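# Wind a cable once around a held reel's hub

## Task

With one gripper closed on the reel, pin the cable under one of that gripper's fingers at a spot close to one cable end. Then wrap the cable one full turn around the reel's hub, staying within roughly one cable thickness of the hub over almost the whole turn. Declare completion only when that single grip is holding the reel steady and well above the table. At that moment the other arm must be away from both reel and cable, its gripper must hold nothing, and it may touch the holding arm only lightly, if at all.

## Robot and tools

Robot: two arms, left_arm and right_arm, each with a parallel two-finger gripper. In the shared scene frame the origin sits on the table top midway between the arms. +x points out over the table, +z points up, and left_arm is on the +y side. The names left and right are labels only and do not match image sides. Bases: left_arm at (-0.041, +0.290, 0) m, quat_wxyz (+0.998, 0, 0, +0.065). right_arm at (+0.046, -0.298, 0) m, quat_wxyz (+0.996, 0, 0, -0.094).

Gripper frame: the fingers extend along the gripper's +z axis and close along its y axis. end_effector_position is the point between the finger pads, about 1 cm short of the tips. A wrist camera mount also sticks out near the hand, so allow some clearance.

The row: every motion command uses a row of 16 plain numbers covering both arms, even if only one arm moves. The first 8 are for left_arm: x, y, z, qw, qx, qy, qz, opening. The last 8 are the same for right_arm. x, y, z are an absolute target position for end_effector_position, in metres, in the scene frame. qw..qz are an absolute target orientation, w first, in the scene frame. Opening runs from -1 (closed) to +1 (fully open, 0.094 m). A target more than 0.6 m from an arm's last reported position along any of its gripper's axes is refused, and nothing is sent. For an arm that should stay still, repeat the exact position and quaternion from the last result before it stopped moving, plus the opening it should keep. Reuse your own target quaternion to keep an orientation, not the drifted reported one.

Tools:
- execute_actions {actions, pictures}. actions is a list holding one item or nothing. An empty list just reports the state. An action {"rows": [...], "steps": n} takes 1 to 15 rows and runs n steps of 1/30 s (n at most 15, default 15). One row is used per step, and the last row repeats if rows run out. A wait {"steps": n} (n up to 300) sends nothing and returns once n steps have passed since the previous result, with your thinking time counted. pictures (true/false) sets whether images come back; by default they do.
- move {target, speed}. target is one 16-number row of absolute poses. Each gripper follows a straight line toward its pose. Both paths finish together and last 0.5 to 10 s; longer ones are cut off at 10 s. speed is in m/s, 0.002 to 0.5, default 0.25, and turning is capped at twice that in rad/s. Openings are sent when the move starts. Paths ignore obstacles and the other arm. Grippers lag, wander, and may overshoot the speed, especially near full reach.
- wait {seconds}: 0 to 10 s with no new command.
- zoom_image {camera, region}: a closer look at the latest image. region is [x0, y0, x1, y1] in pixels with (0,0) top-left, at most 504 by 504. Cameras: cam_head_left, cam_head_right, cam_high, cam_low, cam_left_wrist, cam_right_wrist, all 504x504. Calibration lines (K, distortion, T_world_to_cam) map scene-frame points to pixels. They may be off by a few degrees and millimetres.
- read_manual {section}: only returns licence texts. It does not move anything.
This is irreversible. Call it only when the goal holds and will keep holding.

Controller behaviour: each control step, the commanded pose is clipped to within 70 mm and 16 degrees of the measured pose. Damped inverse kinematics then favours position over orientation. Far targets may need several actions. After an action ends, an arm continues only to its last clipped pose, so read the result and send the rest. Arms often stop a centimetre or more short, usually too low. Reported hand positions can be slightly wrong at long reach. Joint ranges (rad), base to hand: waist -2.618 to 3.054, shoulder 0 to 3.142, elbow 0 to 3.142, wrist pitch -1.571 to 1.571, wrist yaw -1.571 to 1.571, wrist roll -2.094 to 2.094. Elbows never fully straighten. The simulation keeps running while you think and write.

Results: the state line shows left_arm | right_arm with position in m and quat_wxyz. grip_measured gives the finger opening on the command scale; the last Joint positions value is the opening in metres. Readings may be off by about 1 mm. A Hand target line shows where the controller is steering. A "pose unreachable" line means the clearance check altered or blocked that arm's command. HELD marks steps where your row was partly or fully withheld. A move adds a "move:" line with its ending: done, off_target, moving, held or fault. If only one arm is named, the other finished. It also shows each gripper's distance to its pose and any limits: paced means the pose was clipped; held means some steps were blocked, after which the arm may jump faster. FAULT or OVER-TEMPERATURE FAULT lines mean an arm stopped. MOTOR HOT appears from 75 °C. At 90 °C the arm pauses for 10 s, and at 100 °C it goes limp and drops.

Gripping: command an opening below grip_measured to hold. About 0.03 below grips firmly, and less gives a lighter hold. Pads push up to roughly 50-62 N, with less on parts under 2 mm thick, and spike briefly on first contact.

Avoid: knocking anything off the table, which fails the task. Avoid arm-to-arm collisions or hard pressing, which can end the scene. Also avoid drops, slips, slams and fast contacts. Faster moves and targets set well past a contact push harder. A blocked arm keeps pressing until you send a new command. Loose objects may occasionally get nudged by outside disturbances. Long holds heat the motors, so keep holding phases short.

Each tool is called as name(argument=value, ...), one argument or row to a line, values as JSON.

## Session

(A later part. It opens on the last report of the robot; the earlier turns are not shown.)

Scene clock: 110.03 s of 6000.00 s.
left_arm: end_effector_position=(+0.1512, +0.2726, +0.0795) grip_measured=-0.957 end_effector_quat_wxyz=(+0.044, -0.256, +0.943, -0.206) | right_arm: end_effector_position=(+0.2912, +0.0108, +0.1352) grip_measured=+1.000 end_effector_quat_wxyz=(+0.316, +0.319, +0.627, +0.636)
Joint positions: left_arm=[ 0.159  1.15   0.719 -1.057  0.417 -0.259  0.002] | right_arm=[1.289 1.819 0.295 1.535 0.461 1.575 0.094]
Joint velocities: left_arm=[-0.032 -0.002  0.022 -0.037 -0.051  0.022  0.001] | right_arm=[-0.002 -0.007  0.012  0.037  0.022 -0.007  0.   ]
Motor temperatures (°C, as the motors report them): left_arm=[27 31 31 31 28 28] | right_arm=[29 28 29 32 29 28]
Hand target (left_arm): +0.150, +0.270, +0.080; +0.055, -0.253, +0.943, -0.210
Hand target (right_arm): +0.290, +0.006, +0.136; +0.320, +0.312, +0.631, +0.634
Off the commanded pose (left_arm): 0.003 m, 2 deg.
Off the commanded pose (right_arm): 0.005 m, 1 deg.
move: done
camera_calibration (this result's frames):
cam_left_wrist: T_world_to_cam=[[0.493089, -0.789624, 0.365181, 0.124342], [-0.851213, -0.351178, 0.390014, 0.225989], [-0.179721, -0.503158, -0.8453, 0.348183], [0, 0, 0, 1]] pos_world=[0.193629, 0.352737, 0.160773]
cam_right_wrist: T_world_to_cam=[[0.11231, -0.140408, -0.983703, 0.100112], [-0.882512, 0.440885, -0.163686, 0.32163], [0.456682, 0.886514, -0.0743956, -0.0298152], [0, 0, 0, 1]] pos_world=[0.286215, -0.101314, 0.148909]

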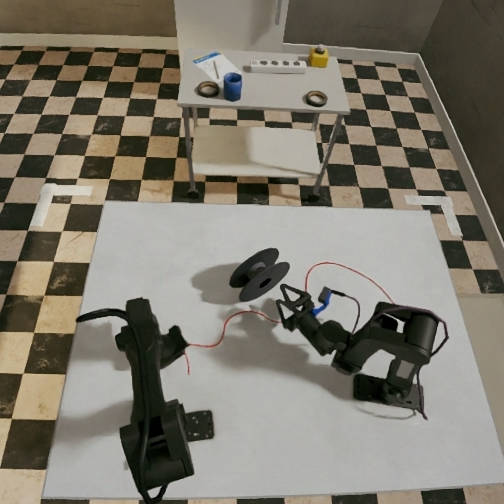

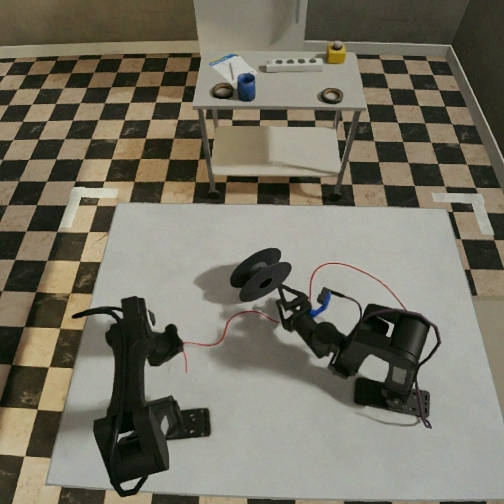

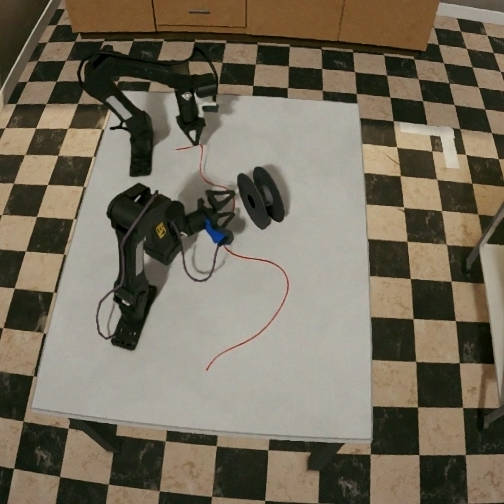

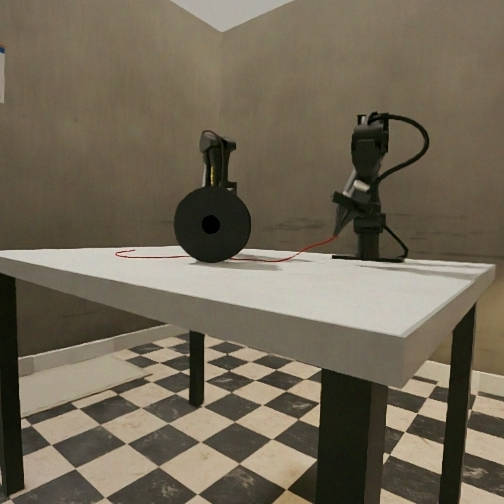

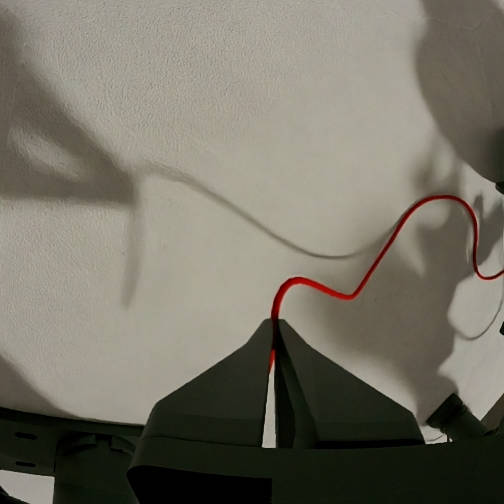

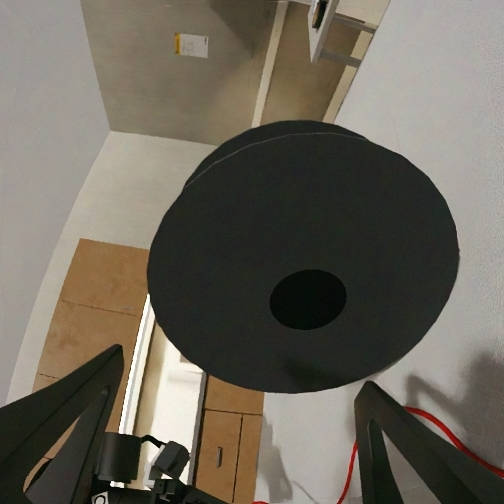

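move(
  target=[0.15,0.27,0.08,0.056,-0.253,0.943,-0.21,-0.98,0.318,0.034,0.152,0.316,0.316,0.633,0.633,1],
  speed=0.05,
)

Scene clock: 116.93 s of 6000.00 s.
left_arm: end_effector_position=(+0.1512, +0.2726, +0.0795) grip_measured=-0.957 end_effector_quat_wxyz=(+0.044, -0.256, +0.943, -0.206) | right_arm: end_effector_position=(+0.3137, +0.0307, +0.1439) grip_measured=+1.000 end_effector_quat_wxyz=(+0.314, +0.318, +0.636, +0.628)
Joint positions: left_arm=[ 0.159  1.15   0.719 -1.057  0.417 -0.259  0.002] | right_arm=[1.244 1.793 0.416 1.364 0.412 1.576 0.094]
Joint velocities: left_arm=[ 0.002  0.012 -0.012  0.037  0.066 -0.007  0.   ] | right_arm=[-0.007 -0.007 -0.007 -0.051 -0.051 -0.037  0.   ]
Motor temperatures (°C, as the motors report them): left_arm=[27 31 31 31 28 28] | right_arm=[29 28 28 33 29 28]
Hand target (left_arm): +0.150, +0.270, +0.080; +0.055, -0.253, +0.943, -0.210
Hand target (right_arm): +0.318, +0.034, +0.153; +0.316, +0.315, +0.632, +0.633
Off the commanded pose (left_arm): 0.003 m, 2 deg.
Off the commanded pose (right_arm): 0.010 m, 1 deg.
move: done
camera_calibration (this result's frames):
cam_left_wrist: T_world_to_cam=[[0.493089, -0.789624, 0.365181, 0.124342], [-0.851213, -0.351178, 0.390014, 0.225989], [-0.179721, -0.503158, -0.8453, 0.348183], [0, 0, 0, 1]] pos_world=[0.193629, 0.352737, 0.160773]
cam_right_wrist: T_world_to_cam=[[0.100451, -0.160863, -0.981852, 0.113042], [-0.886241, 0.434054, -0.161783, 0.335152], [0.452202, 0.886408, -0.0989625, -0.052173], [0, 0, 0, 1]] pos_world=[0.309263, -0.0810434, 0.160049]

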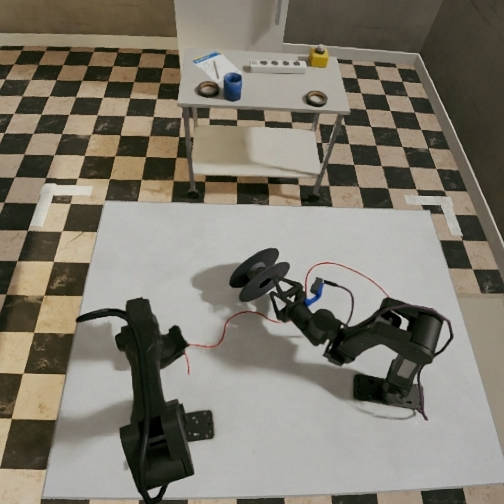

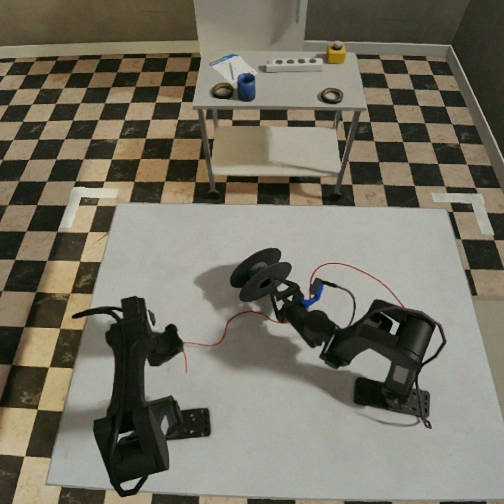

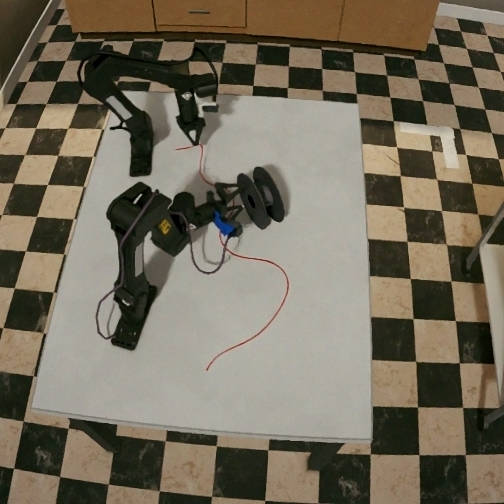

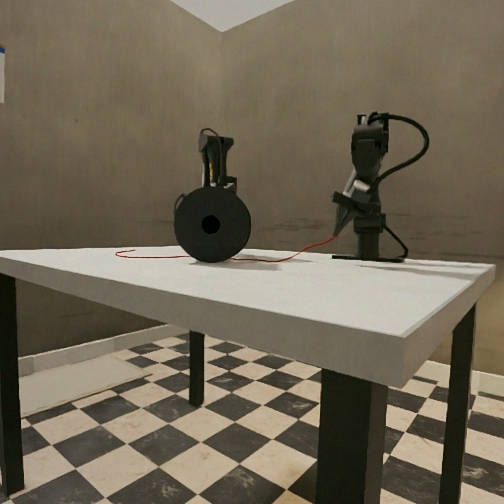

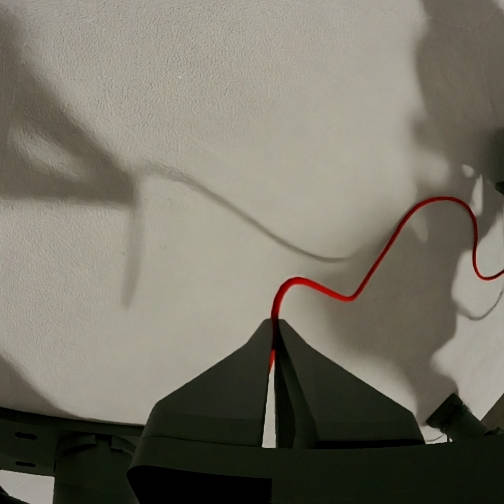

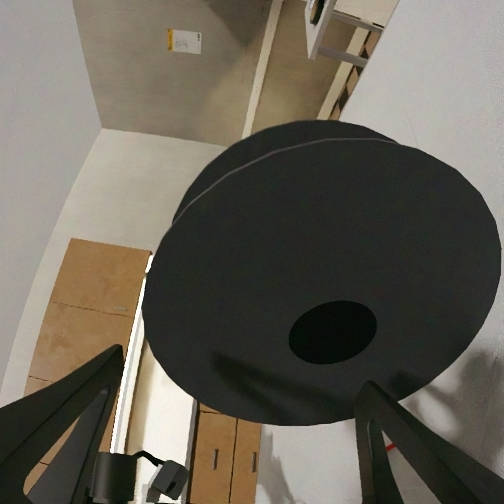

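move(
  target=[0.15,0.27,0.08,0.056,-0.253,0.943,-0.21,-0.98,0.322,0.039,0.163,0.316,0.316,0.633,0.633,1],
  speed=0.03,
)

move(
  target=[0.15,0.27,0.08,0.056,-0.253,0.943,-0.21,-0.98,0.352,0.062,0.161,0.316,0.316,0.633,0.633,1],
  speed=0.03,
)

Scene clock: 123.43 s of 6000.00 s.
left_arm: end_effector_position=(+0.1512, +0.2726, +0.0795) grip_measured=-0.957 end_effector_quat_wxyz=(+0.044, -0.256, +0.943, -0.206) | right_arm: end_effector_position=(+0.3165, +0.0367, +0.1549) grip_measured=+1.000 end_effector_quat_wxyz=(+0.313, +0.318, +0.636, +0.630)
Joint positions: left_arm=[ 0.159  1.15   0.719 -1.057  0.417 -0.259  0.002] | right_arm=[1.244 1.756 0.45  1.296 0.409 1.577 0.094]
Joint velocities: left_arm=[-0.007 -0.002  0.012  0.007  0.022 -0.022  0.   ] | right_arm=[ 0.012 -0.002 -0.002 -0.022 -0.037 -0.022  0.   ]
Motor temperatures (°C, as the motors report them): left_arm=[27 30 30 31 28 28] | right_arm=[29 29 28 33 29 28]
Hand target (left_arm): +0.150, +0.270, +0.080; +0.055, -0.253, +0.943, -0.210
Hand target (right_arm): +0.322, +0.038, +0.163; +0.316, +0.316, +0.632, +0.633
Off the commanded pose (left_arm): 0.003 m, 2 deg.
Off the commanded pose (right_arm): 0.010 m, 1 deg.
move: done
camera_calibration (this result's frames):
cam_left_wrist: T_world_to_cam=[[0.493089, -0.789624, 0.365181, 0.124342], [-0.851213, -0.351178, 0.390014, 0.225989], [-0.179721, -0.503158, -0.8453, 0.348183], [0, 0, 0, 1]] pos_world=[0.193629, 0.352737, 0.160773]
cam_right_wrist: T_world_to_cam=[[0.101833, -0.156747, -0.982375, 0.123993], [-0.887234, 0.43233, -0.160953, 0.337141], [0.449939, 0.887987, -0.0950462, -0.0575841], [0, 0, 0, 1]] pos_world=[0.312406, -0.0751866, 0.170599]

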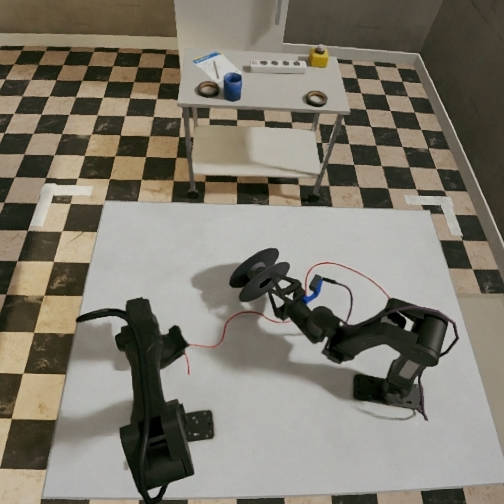

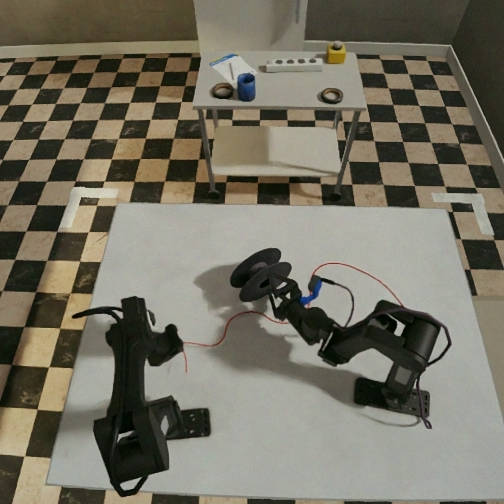

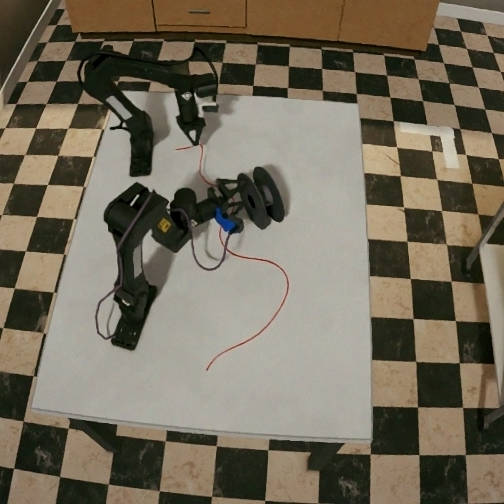

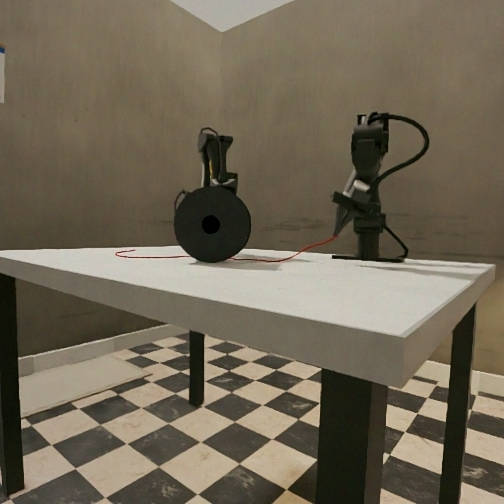

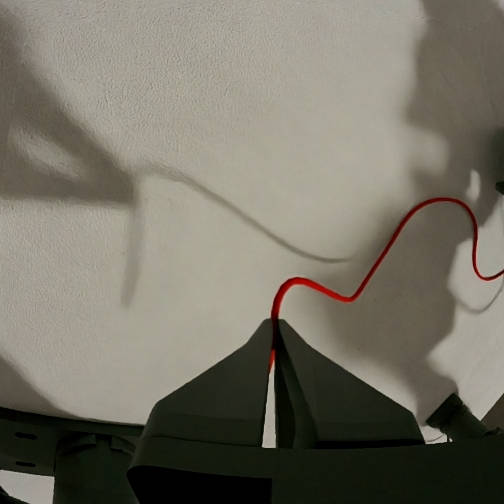

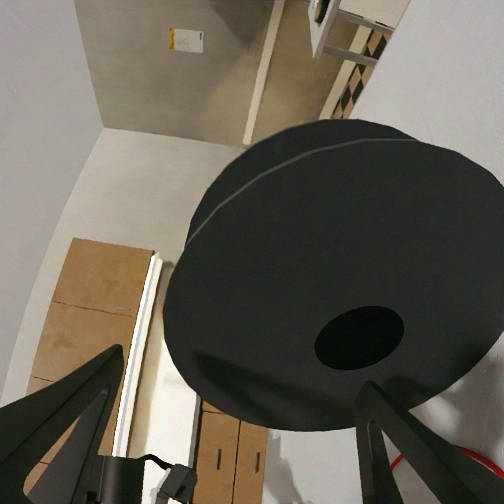

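Scene clock: 125.17 s of 6000.00 s.
left_arm: end_effector_position=(+0.1512, +0.2726, +0.0795) grip_measured=-0.957 end_effector_quat_wxyz=(+0.044, -0.257, +0.943, -0.206) | right_arm: end_effector_position=(+0.3465, +0.0581, +0.1652) grip_measured=+1.000 end_effector_quat_wxyz=(+0.315, +0.318, +0.626, +0.639)
Joint positions: left_arm=[ 0.159  1.15   0.719 -1.057  0.417 -0.26   0.002] | right_arm=[1.193 1.832 0.592 1.256 0.362 1.578 0.094]
Joint velocities: left_arm=[ 0.007 -0.017 -0.007  0.037 -0.022  0.007  0.001] | right_arm=[-0.017  0.002  0.017 -0.022  0.007 -0.037  0.   ]
Motor temperatures (°C, as the motors report them): left_arm=[27 30 30 30 28 28] | right_arm=[29 29 29 33 29 28]
Hand target (left_arm): +0.150, +0.270, +0.080; +0.055, -0.253, +0.943, -0.210
Hand target (right_arm): +0.352, +0.062, +0.162; +0.316, +0.315, +0.633, +0.633
Off the commanded pose (left_arm): 0.003 m, 2 deg.
Off the commanded pose (right_arm): 0.008 m, 1 deg.
move: done
camera_calibration (this result's frames):
cam_left_wrist: T_world_to_cam=[[0.493414, -0.789426, 0.365169, 0.12424], [-0.851036, -0.351445, 0.390158, 0.226024], [-0.179664, -0.503281, -0.845239, 0.348204], [0, 0, 0, 1]] pos_world=[0.193613, 0.352758, 0.160761]
cam_right_wrist: T_world_to_cam=[[0.114104, -0.134105, -0.984376, 0.129135], [-0.883643, 0.439145, -0.162254, 0.354712], [0.454043, 0.888351, -0.0683931, -0.0949871], [0, 0, 0, 1]] pos_world=[0.341832, -0.0540706, 0.178174]

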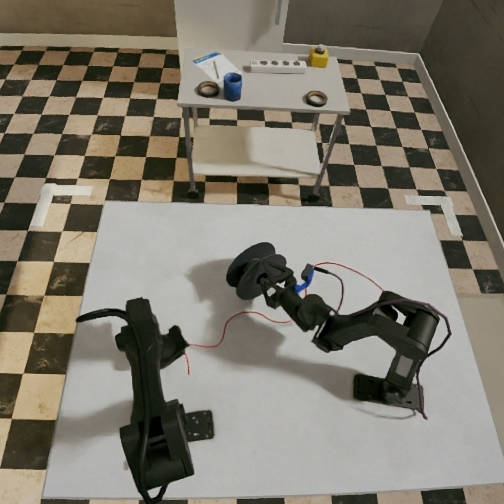

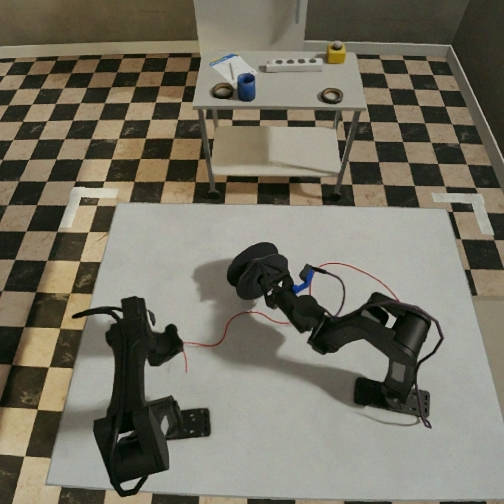

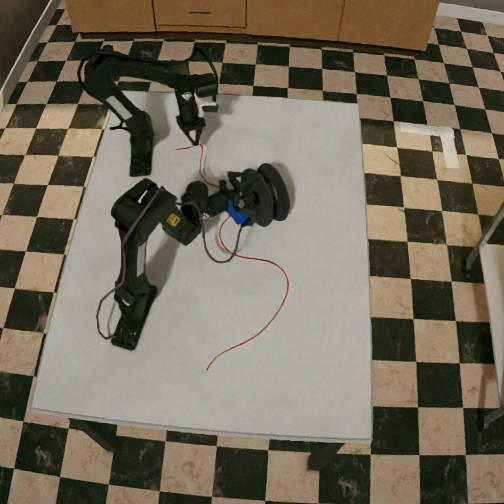

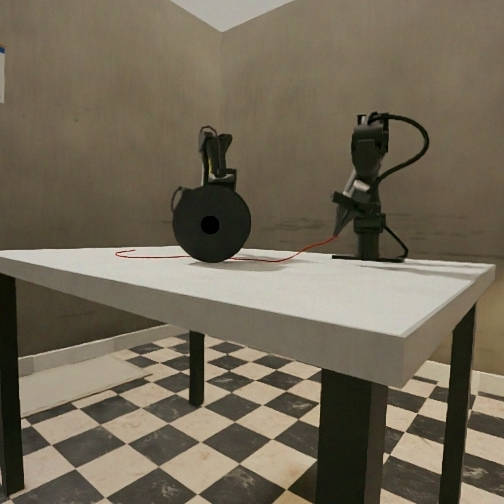

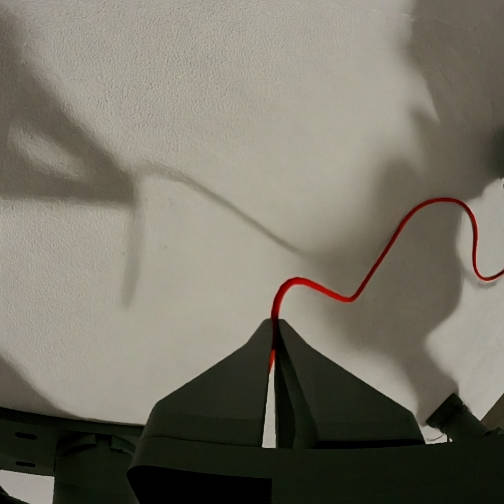

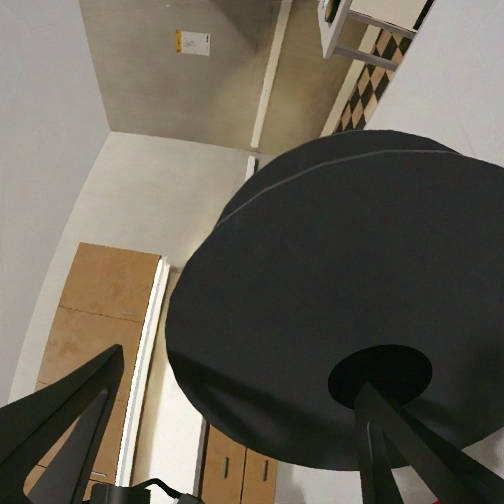

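move(
  target=[0.15,0.27,0.08,0.056,-0.253,0.943,-0.21,-0.98,0.335,0.035,0.153,0.316,0.316,0.633,0.633,1],
  speed=0.02,
)

Scene clock: 129.23 s of 6000.00 s.
left_arm: end_effector_position=(+0.1512, +0.2726, +0.0795) grip_measured=-0.957 end_effector_quat_wxyz=(+0.044, -0.257, +0.943, -0.206) | right_arm: end_effector_position=(+0.3352, +0.0409, +0.1519) grip_measured=+1.000 end_effector_quat_wxyz=(+0.313, +0.319, +0.631, +0.634)
Joint positions: left_arm=[ 0.159  1.15   0.719 -1.057  0.417 -0.26   0.002] | right_arm=[1.193 1.821 0.499 1.324 0.359 1.58  0.094]
Joint velocities: left_arm=[-0.007 -0.007 -0.022 -0.022  0.037 -0.066  0.001] | right_arm=[ 0.017 -0.022  0.007 -0.007 -0.022 -0.007  0.   ]
Motor temperatures (°C, as the motors report them): left_arm=[27 30 30 30 28 28] | right_arm=[29 29 29 33 29 28]
Hand target (left_arm): +0.150, +0.270, +0.080; +0.055, -0.253, +0.943, -0.210
Hand target (right_arm): +0.335, +0.035, +0.153; +0.316, +0.316, +0.632, +0.633
Off the commanded pose (left_arm): 0.003 m, 2 deg.
Off the commanded pose (right_arm): 0.006 m, 1 deg.
move: done
camera_calibration (this result's frames):
cam_left_wrist: T_world_to_cam=[[0.493414, -0.789426, 0.365169, 0.12424], [-0.851036, -0.351445, 0.390158, 0.226024], [-0.179664, -0.503281, -0.845239, 0.348204], [0, 0, 0, 1]] pos_world=[0.193613, 0.352758, 0.160761]
cam_right_wrist: T_world_to_cam=[[0.105681, -0.145015, -0.983769, 0.118231], [-0.886078, 0.435285, -0.159351, 0.350579], [0.451329, 0.888537, -0.0824929, -0.0724409], [0, 0, 0, 1]] pos_world=[0.33084, -0.0710901, 0.166201]

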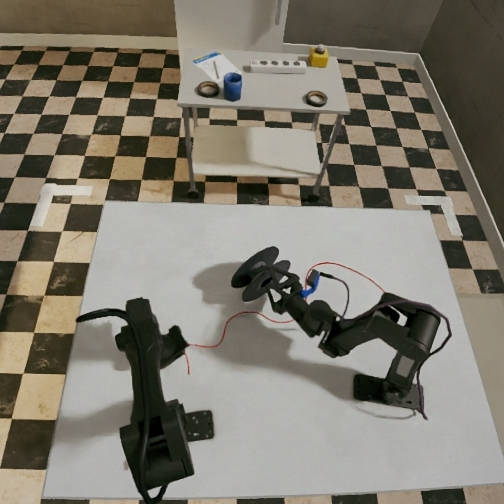

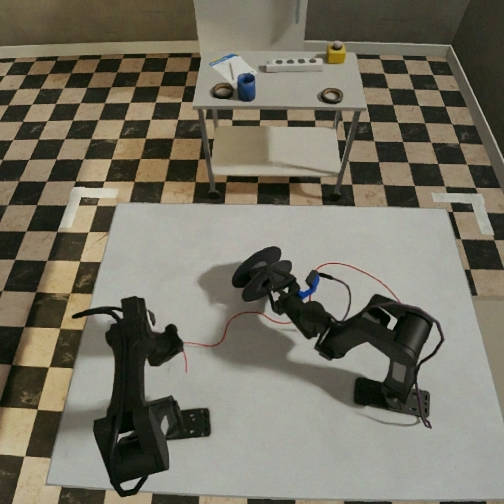

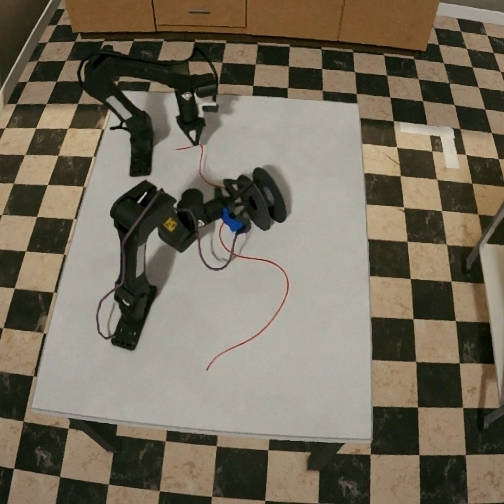

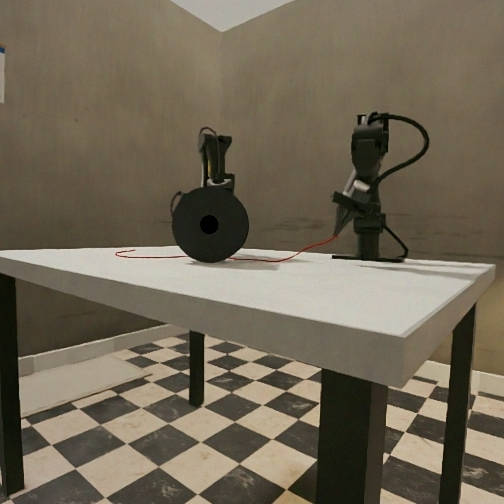

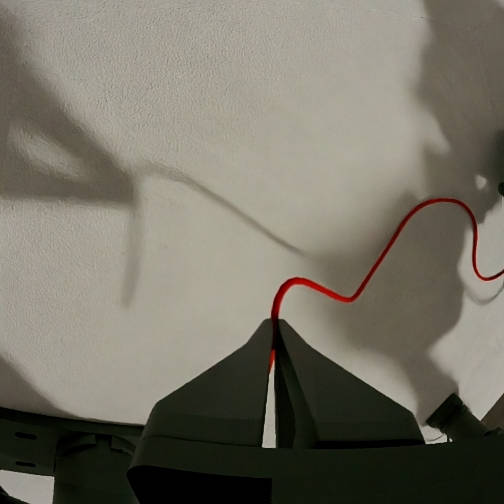

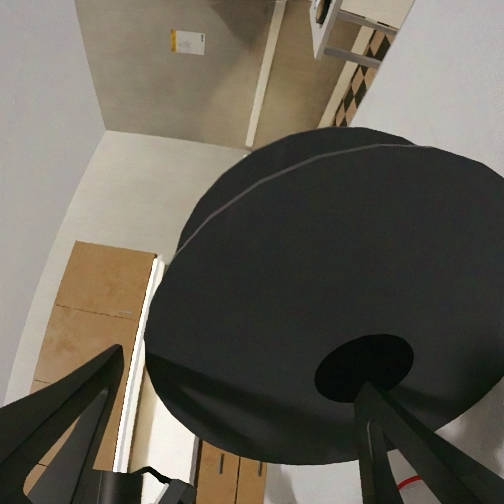

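move(
  target=[0.15,0.27,0.08,0.056,-0.253,0.943,-0.21,-0.98,0.341,0.025,0.155,0.316,0.316,0.633,0.633,1],
  speed=0.03,
)

move(
  target=[0.15,0.27,0.08,0.056,-0.253,0.943,-0.21,-0.98,0.364,0.045,0.149,0.316,0.316,0.633,0.633,1],
  speed=0.02,
)

Scene clock: 135.20 s of 6000.00 s.
left_arm: end_effector_position=(+0.1512, +0.2726, +0.0795) grip_measured=-0.957 end_effector_quat_wxyz=(+0.044, -0.257, +0.943, -0.206) | right_arm: end_effector_position=(+0.3424, +0.0295, +0.1558) grip_measured=+1.000 end_effector_quat_wxyz=(+0.315, +0.320, +0.627, +0.636)
Joint positions: left_arm=[ 0.159  1.15   0.719 -1.057  0.417 -0.26   0.002] | right_arm=[1.151 1.796 0.479 1.325 0.323 1.58  0.094]
Joint velocities: left_arm=[ 0.007 -0.012 -0.012  0.007  0.037  0.007 -0.001] | right_arm=[-0.007  0.012 -0.007 -0.095 -0.051  0.051  0.   ]
Motor temperatures (°C, as the motors report them): left_arm=[27 30 30 30 28 28] | right_arm=[29 29 28 33 29 28]
Hand target (left_arm): +0.150, +0.270, +0.080; +0.055, -0.253, +0.943, -0.210
Hand target (right_arm): +0.341, +0.025, +0.155; +0.316, +0.315, +0.633, +0.633
Off the commanded pose (left_arm): 0.003 m, 2 deg.
Off the commanded pose (right_arm): 0.005 m, 1 deg.
move: done
camera_calibration (this result's frames):
cam_left_wrist: T_world_to_cam=[[0.493414, -0.789426, 0.365169, 0.12424], [-0.851036, -0.351445, 0.390158, 0.226024], [-0.179664, -0.503281, -0.845239, 0.348204], [0, 0, 0, 1]] pos_world=[0.193613, 0.352758, 0.160761]
cam_right_wrist: T_world_to_cam=[[0.108466, -0.139834, -0.984216, 0.118591], [-0.882809, 0.441629, -0.160035, 0.361446], [0.457037, 0.886234, -0.0755449, -0.0681795], [0, 0, 0, 1]] pos_world=[0.337385, -0.082619, 0.169412]

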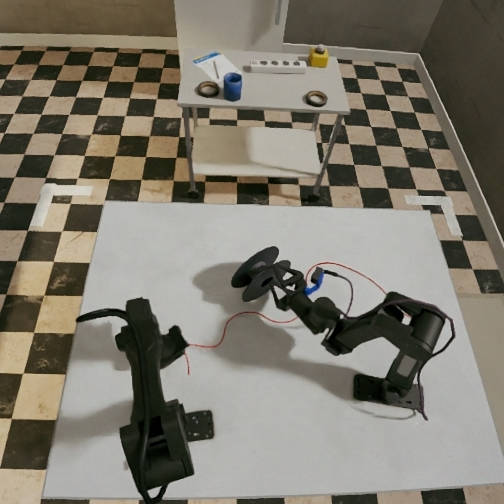

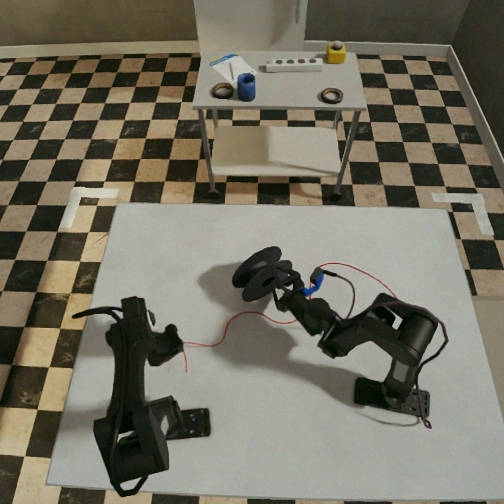

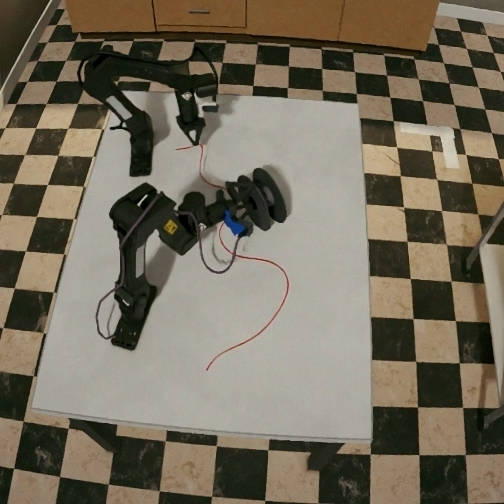

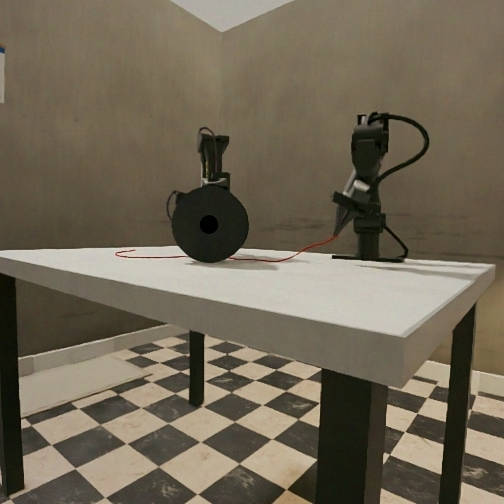

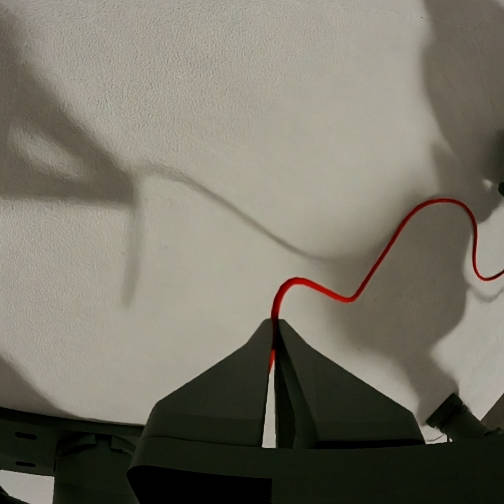

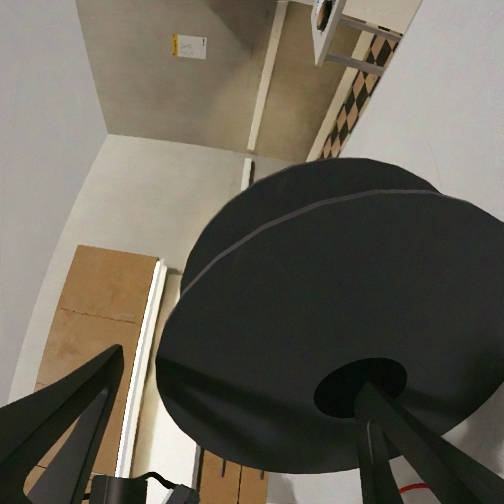

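Scene clock: 136.80 s of 6000.00 s.
left_arm: end_effector_position=(+0.1512, +0.2726, +0.0795) grip_measured=-0.957 end_effector_quat_wxyz=(+0.044, -0.257, +0.943, -0.206) | right_arm: end_effector_position=(+0.3588, +0.0410, +0.1523) grip_measured=+1.000 end_effector_quat_wxyz=(+0.315, +0.320, +0.626, +0.638)
Joint positions: left_arm=[ 0.159  1.15   0.719 -1.057  0.417 -0.26   0.002] | right_arm=[1.127 1.867 0.554 1.326 0.298 1.581 0.094]
Joint velocities: left_arm=[-0.012 -0.017 -0.007  0.007 -0.022  0.066  0.001] | right_arm=[-0.017  0.012 -0.002 -0.066 -0.007  0.037  0.   ]
Motor temperatures (°C, as the motors report them): left_arm=[27 30 30 30 28 28] | right_arm=[29 29 28 33 29 28]
Hand target (left_arm): +0.150, +0.270, +0.080; +0.055, -0.253, +0.943, -0.210
Hand target (right_arm): +0.364, +0.045, +0.149; +0.316, +0.316, +0.633, +0.633
Off the commanded pose (left_arm): 0.003 m, 2 deg.
Off the commanded pose (right_arm): 0.007 m, 1 deg.
move: done
camera_calibration (this result's frames):
cam_left_wrist: T_world_to_cam=[[0.493414, -0.789426, 0.365169, 0.12424], [-0.851036, -0.351445, 0.390158, 0.226024], [-0.179664, -0.503281, -0.845239, 0.348204], [0, 0, 0, 1]] pos_world=[0.193613, 0.352758, 0.160761]
cam_right_wrist: T_world_to_cam=[[0.110561, -0.135591, -0.984577, 0.114144], [-0.883004, 0.441279, -0.159926, 0.370318], [0.456158, 0.887067, -0.070939, -0.0866057], [0, 0, 0, 1]] pos_world=[0.353878, -0.0711117, 0.165463]

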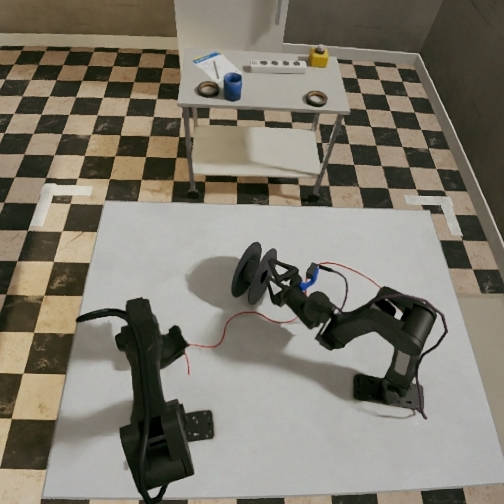

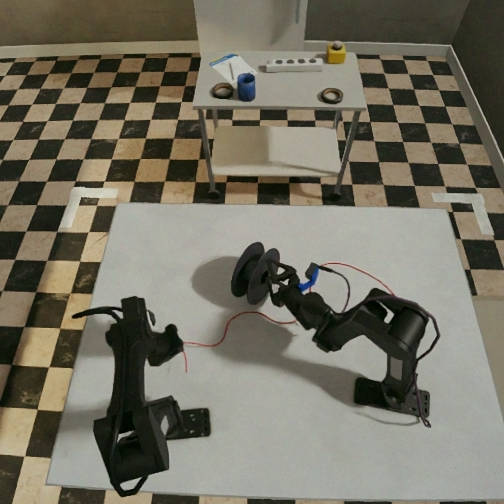

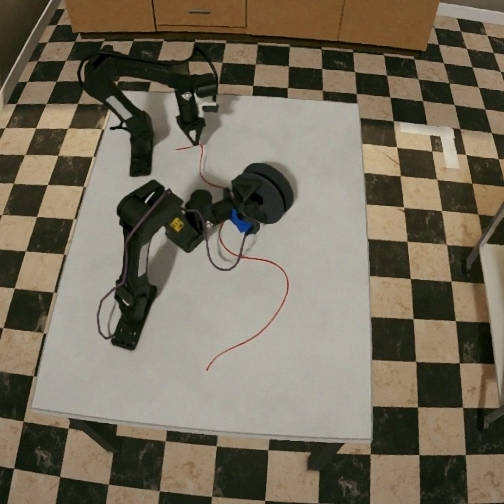

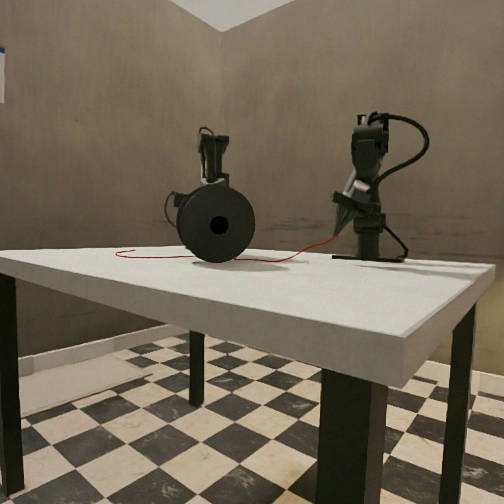

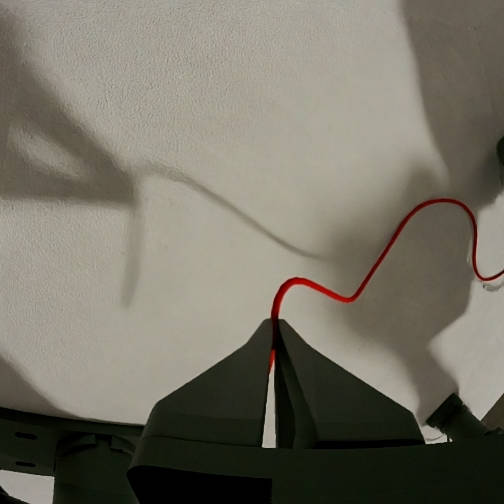

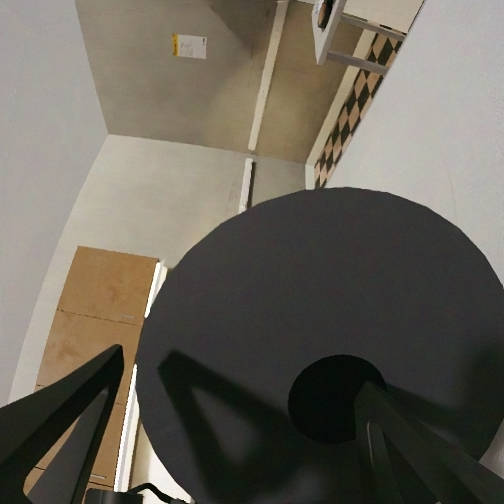

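move(
  target=[0.15,0.27,0.08,0.056,-0.253,0.943,-0.21,-0.98,0.335,0.02,0.153,0.316,0.316,0.633,0.633,1],
  speed=0.05,
)

move(
  target=[0.15,0.27,0.08,0.056,-0.253,0.943,-0.21,-0.98,0.337,0.025,0.155,0.183,0.183,0.683,0.683,1],
  speed=0.1,
)

Scene clock: 142.87 s of 6000.00 s.
left_arm: end_effector_position=(+0.1512, +0.2726, +0.0795) grip_measured=-0.957 end_effector_quat_wxyz=(+0.044, -0.257, +0.943, -0.206) | right_arm: end_effector_position=(+0.3395, +0.0229, +0.1518) grip_measured=+1.000 end_effector_quat_wxyz=(+0.312, +0.318, +0.631, +0.635)
Joint positions: left_arm=[ 0.159  1.15   0.719 -1.057  0.417 -0.26   0.002] | right_arm=[1.14  1.787 0.447 1.341 0.303 1.581 0.094]
Joint velocities: left_arm=[-0.007  0.007  0.007  0.037  0.022 -0.037 -0.001] | right_arm=[-0.002 -0.002  0.017 -0.022 -0.037 -0.037  0.   ]
Motor temperatures (°C, as the motors report them): left_arm=[27 30 30 30 28 28] | right_arm=[29 29 29 34 29 28]
Hand target (left_arm): +0.150, +0.270, +0.080; +0.055, -0.253, +0.943, -0.210
Hand target (right_arm): +0.335, +0.020, +0.152; +0.315, +0.316, +0.633, +0.633
Off the commanded pose (left_arm): 0.003 m, 2 deg.
Off the commanded pose (right_arm): 0.006 m, 1 deg.
move: done
camera_calibration (this result's frames):
cam_left_wrist: T_world_to_cam=[[0.493414, -0.789426, 0.365169, 0.12424], [-0.851036, -0.351445, 0.390158, 0.226024], [-0.179664, -0.503281, -0.845239, 0.348204], [0, 0, 0, 1]] pos_world=[0.193613, 0.352758, 0.160761]
cam_right_wrist: T_world_to_cam=[[0.10505, -0.143834, -0.98401, 0.115283], [-0.887576, 0.432716, -0.158006, 0.362632], [0.448524, 0.889982, -0.0822068, -0.0575378], [0, 0, 0, 1]] pos_world=[0.33556, -0.0891274, 0.166007]

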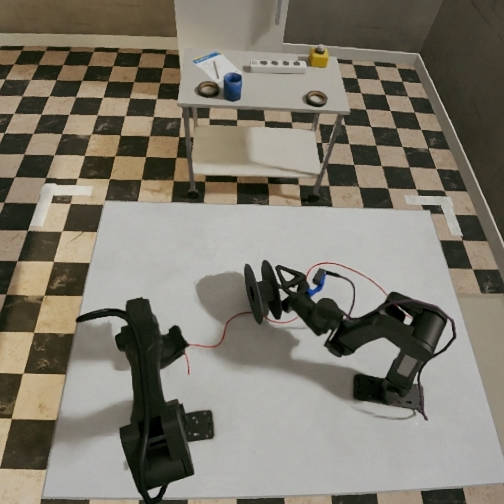

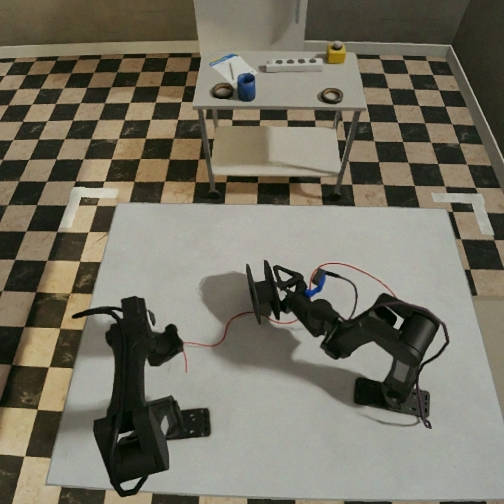

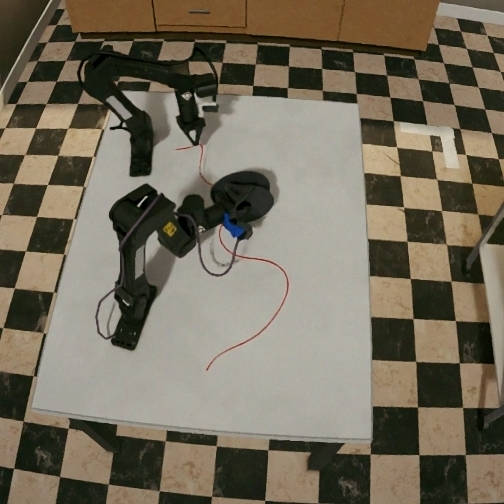

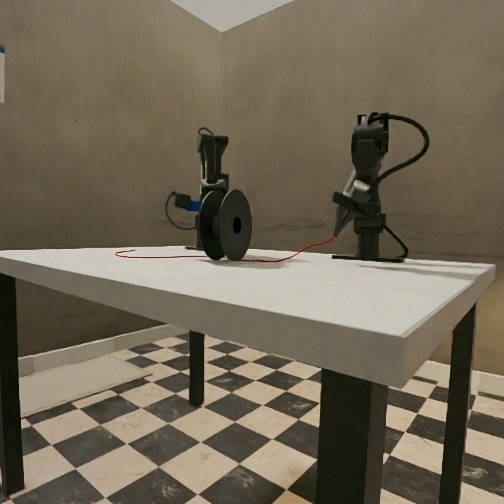

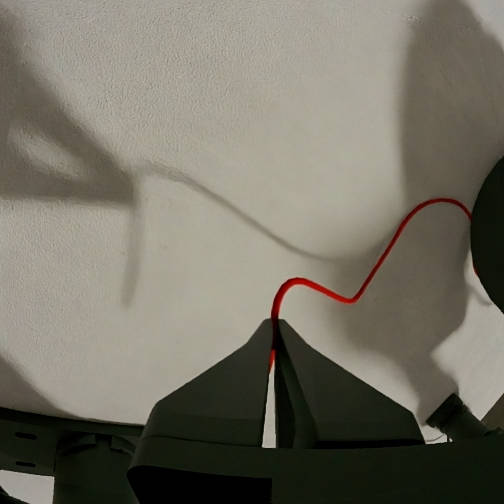

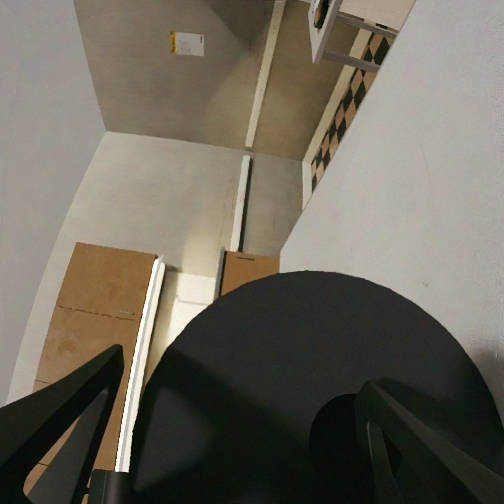

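Scene clock: 145.33 s of 6000.00 s.
left_arm: end_effector_position=(+0.1512, +0.2726, +0.0795) grip_measured=-0.957 end_effector_quat_wxyz=(+0.044, -0.257, +0.943, -0.206) | right_arm: end_effector_position=(+0.3356, +0.0253, +0.1526) grip_measured=+1.000 end_effector_quat_wxyz=(+0.183, +0.188, +0.680, +0.685)
Joint positions: left_arm=[ 0.159  1.15   0.719 -1.057  0.417 -0.26   0.002] | right_arm=[ 0.891  1.787  0.447  1.345 -0.337  1.581  0.094]
Joint velocities: left_arm=[ 0.002  0.002 -0.007  0.007 -0.022  0.007 -0.   ] | right_arm=[-0.017  0.022 -0.002 -0.051 -0.037 -0.037  0.   ]
Motor temperatures (°C, as the motors report them): left_arm=[27 30 30 30 28 28] | right_arm=[29 29 28 34 29 28]
Hand target (left_arm): +0.150, +0.270, +0.080; +0.055, -0.253, +0.943, -0.210
Hand target (right_arm): +0.337, +0.025, +0.155; +0.186, +0.180, +0.682, +0.684
Off the commanded pose (left_arm): 0.003 m, 2 deg.
Off the commanded pose (right_arm): 0.003 m, 1 deg.
move: done
camera_calibration (this result's frames):
cam_left_wrist: T_world_to_cam=[[0.493414, -0.789426, 0.365169, 0.12424], [-0.851036, -0.351445, 0.390158, 0.226024], [-0.179664, -0.503281, -0.845239, 0.348204], [0, 0, 0, 1]] pos_world=[0.193613, 0.352758, 0.160761]
cam_right_wrist: T_world_to_cam=[[0.15465, -0.0906872, -0.983798, 0.0988218], [-0.985123, 0.0613735, -0.160516, 0.400738], [0.0749359, 0.993986, -0.0798466, 0.0645718], [0, 0, 0, 1]] pos_world=[0.374654, -0.0798163, 0.166701]

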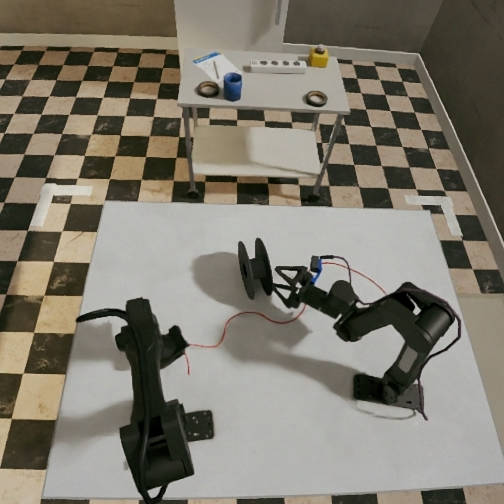

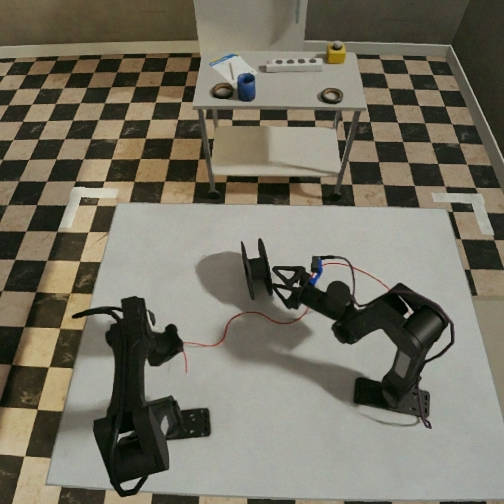

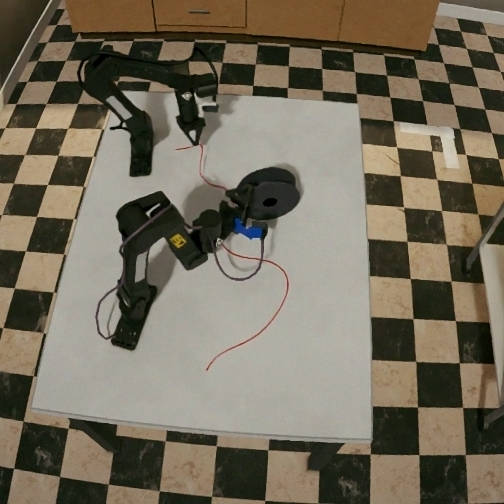

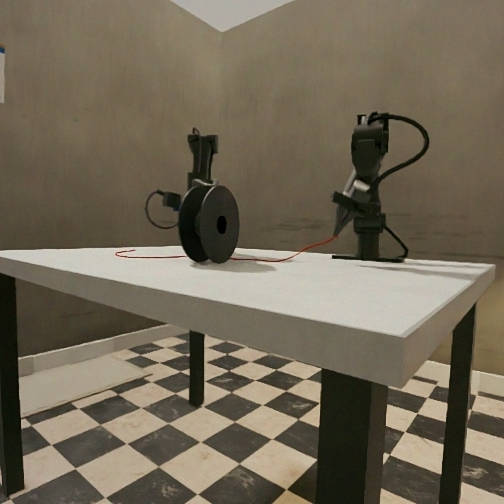

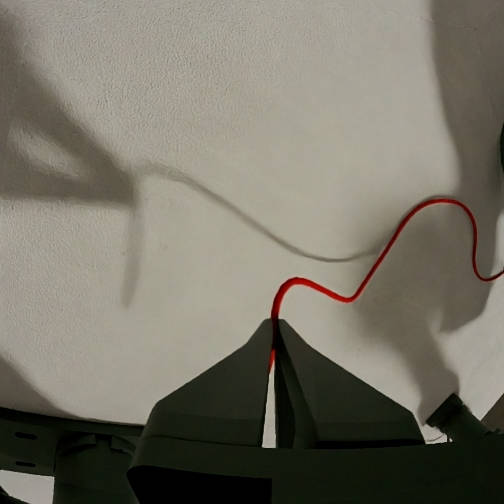

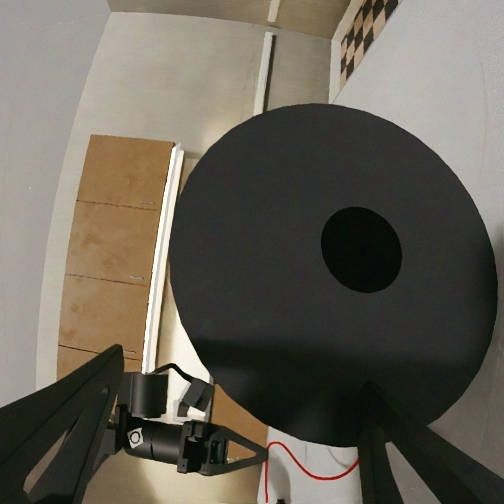

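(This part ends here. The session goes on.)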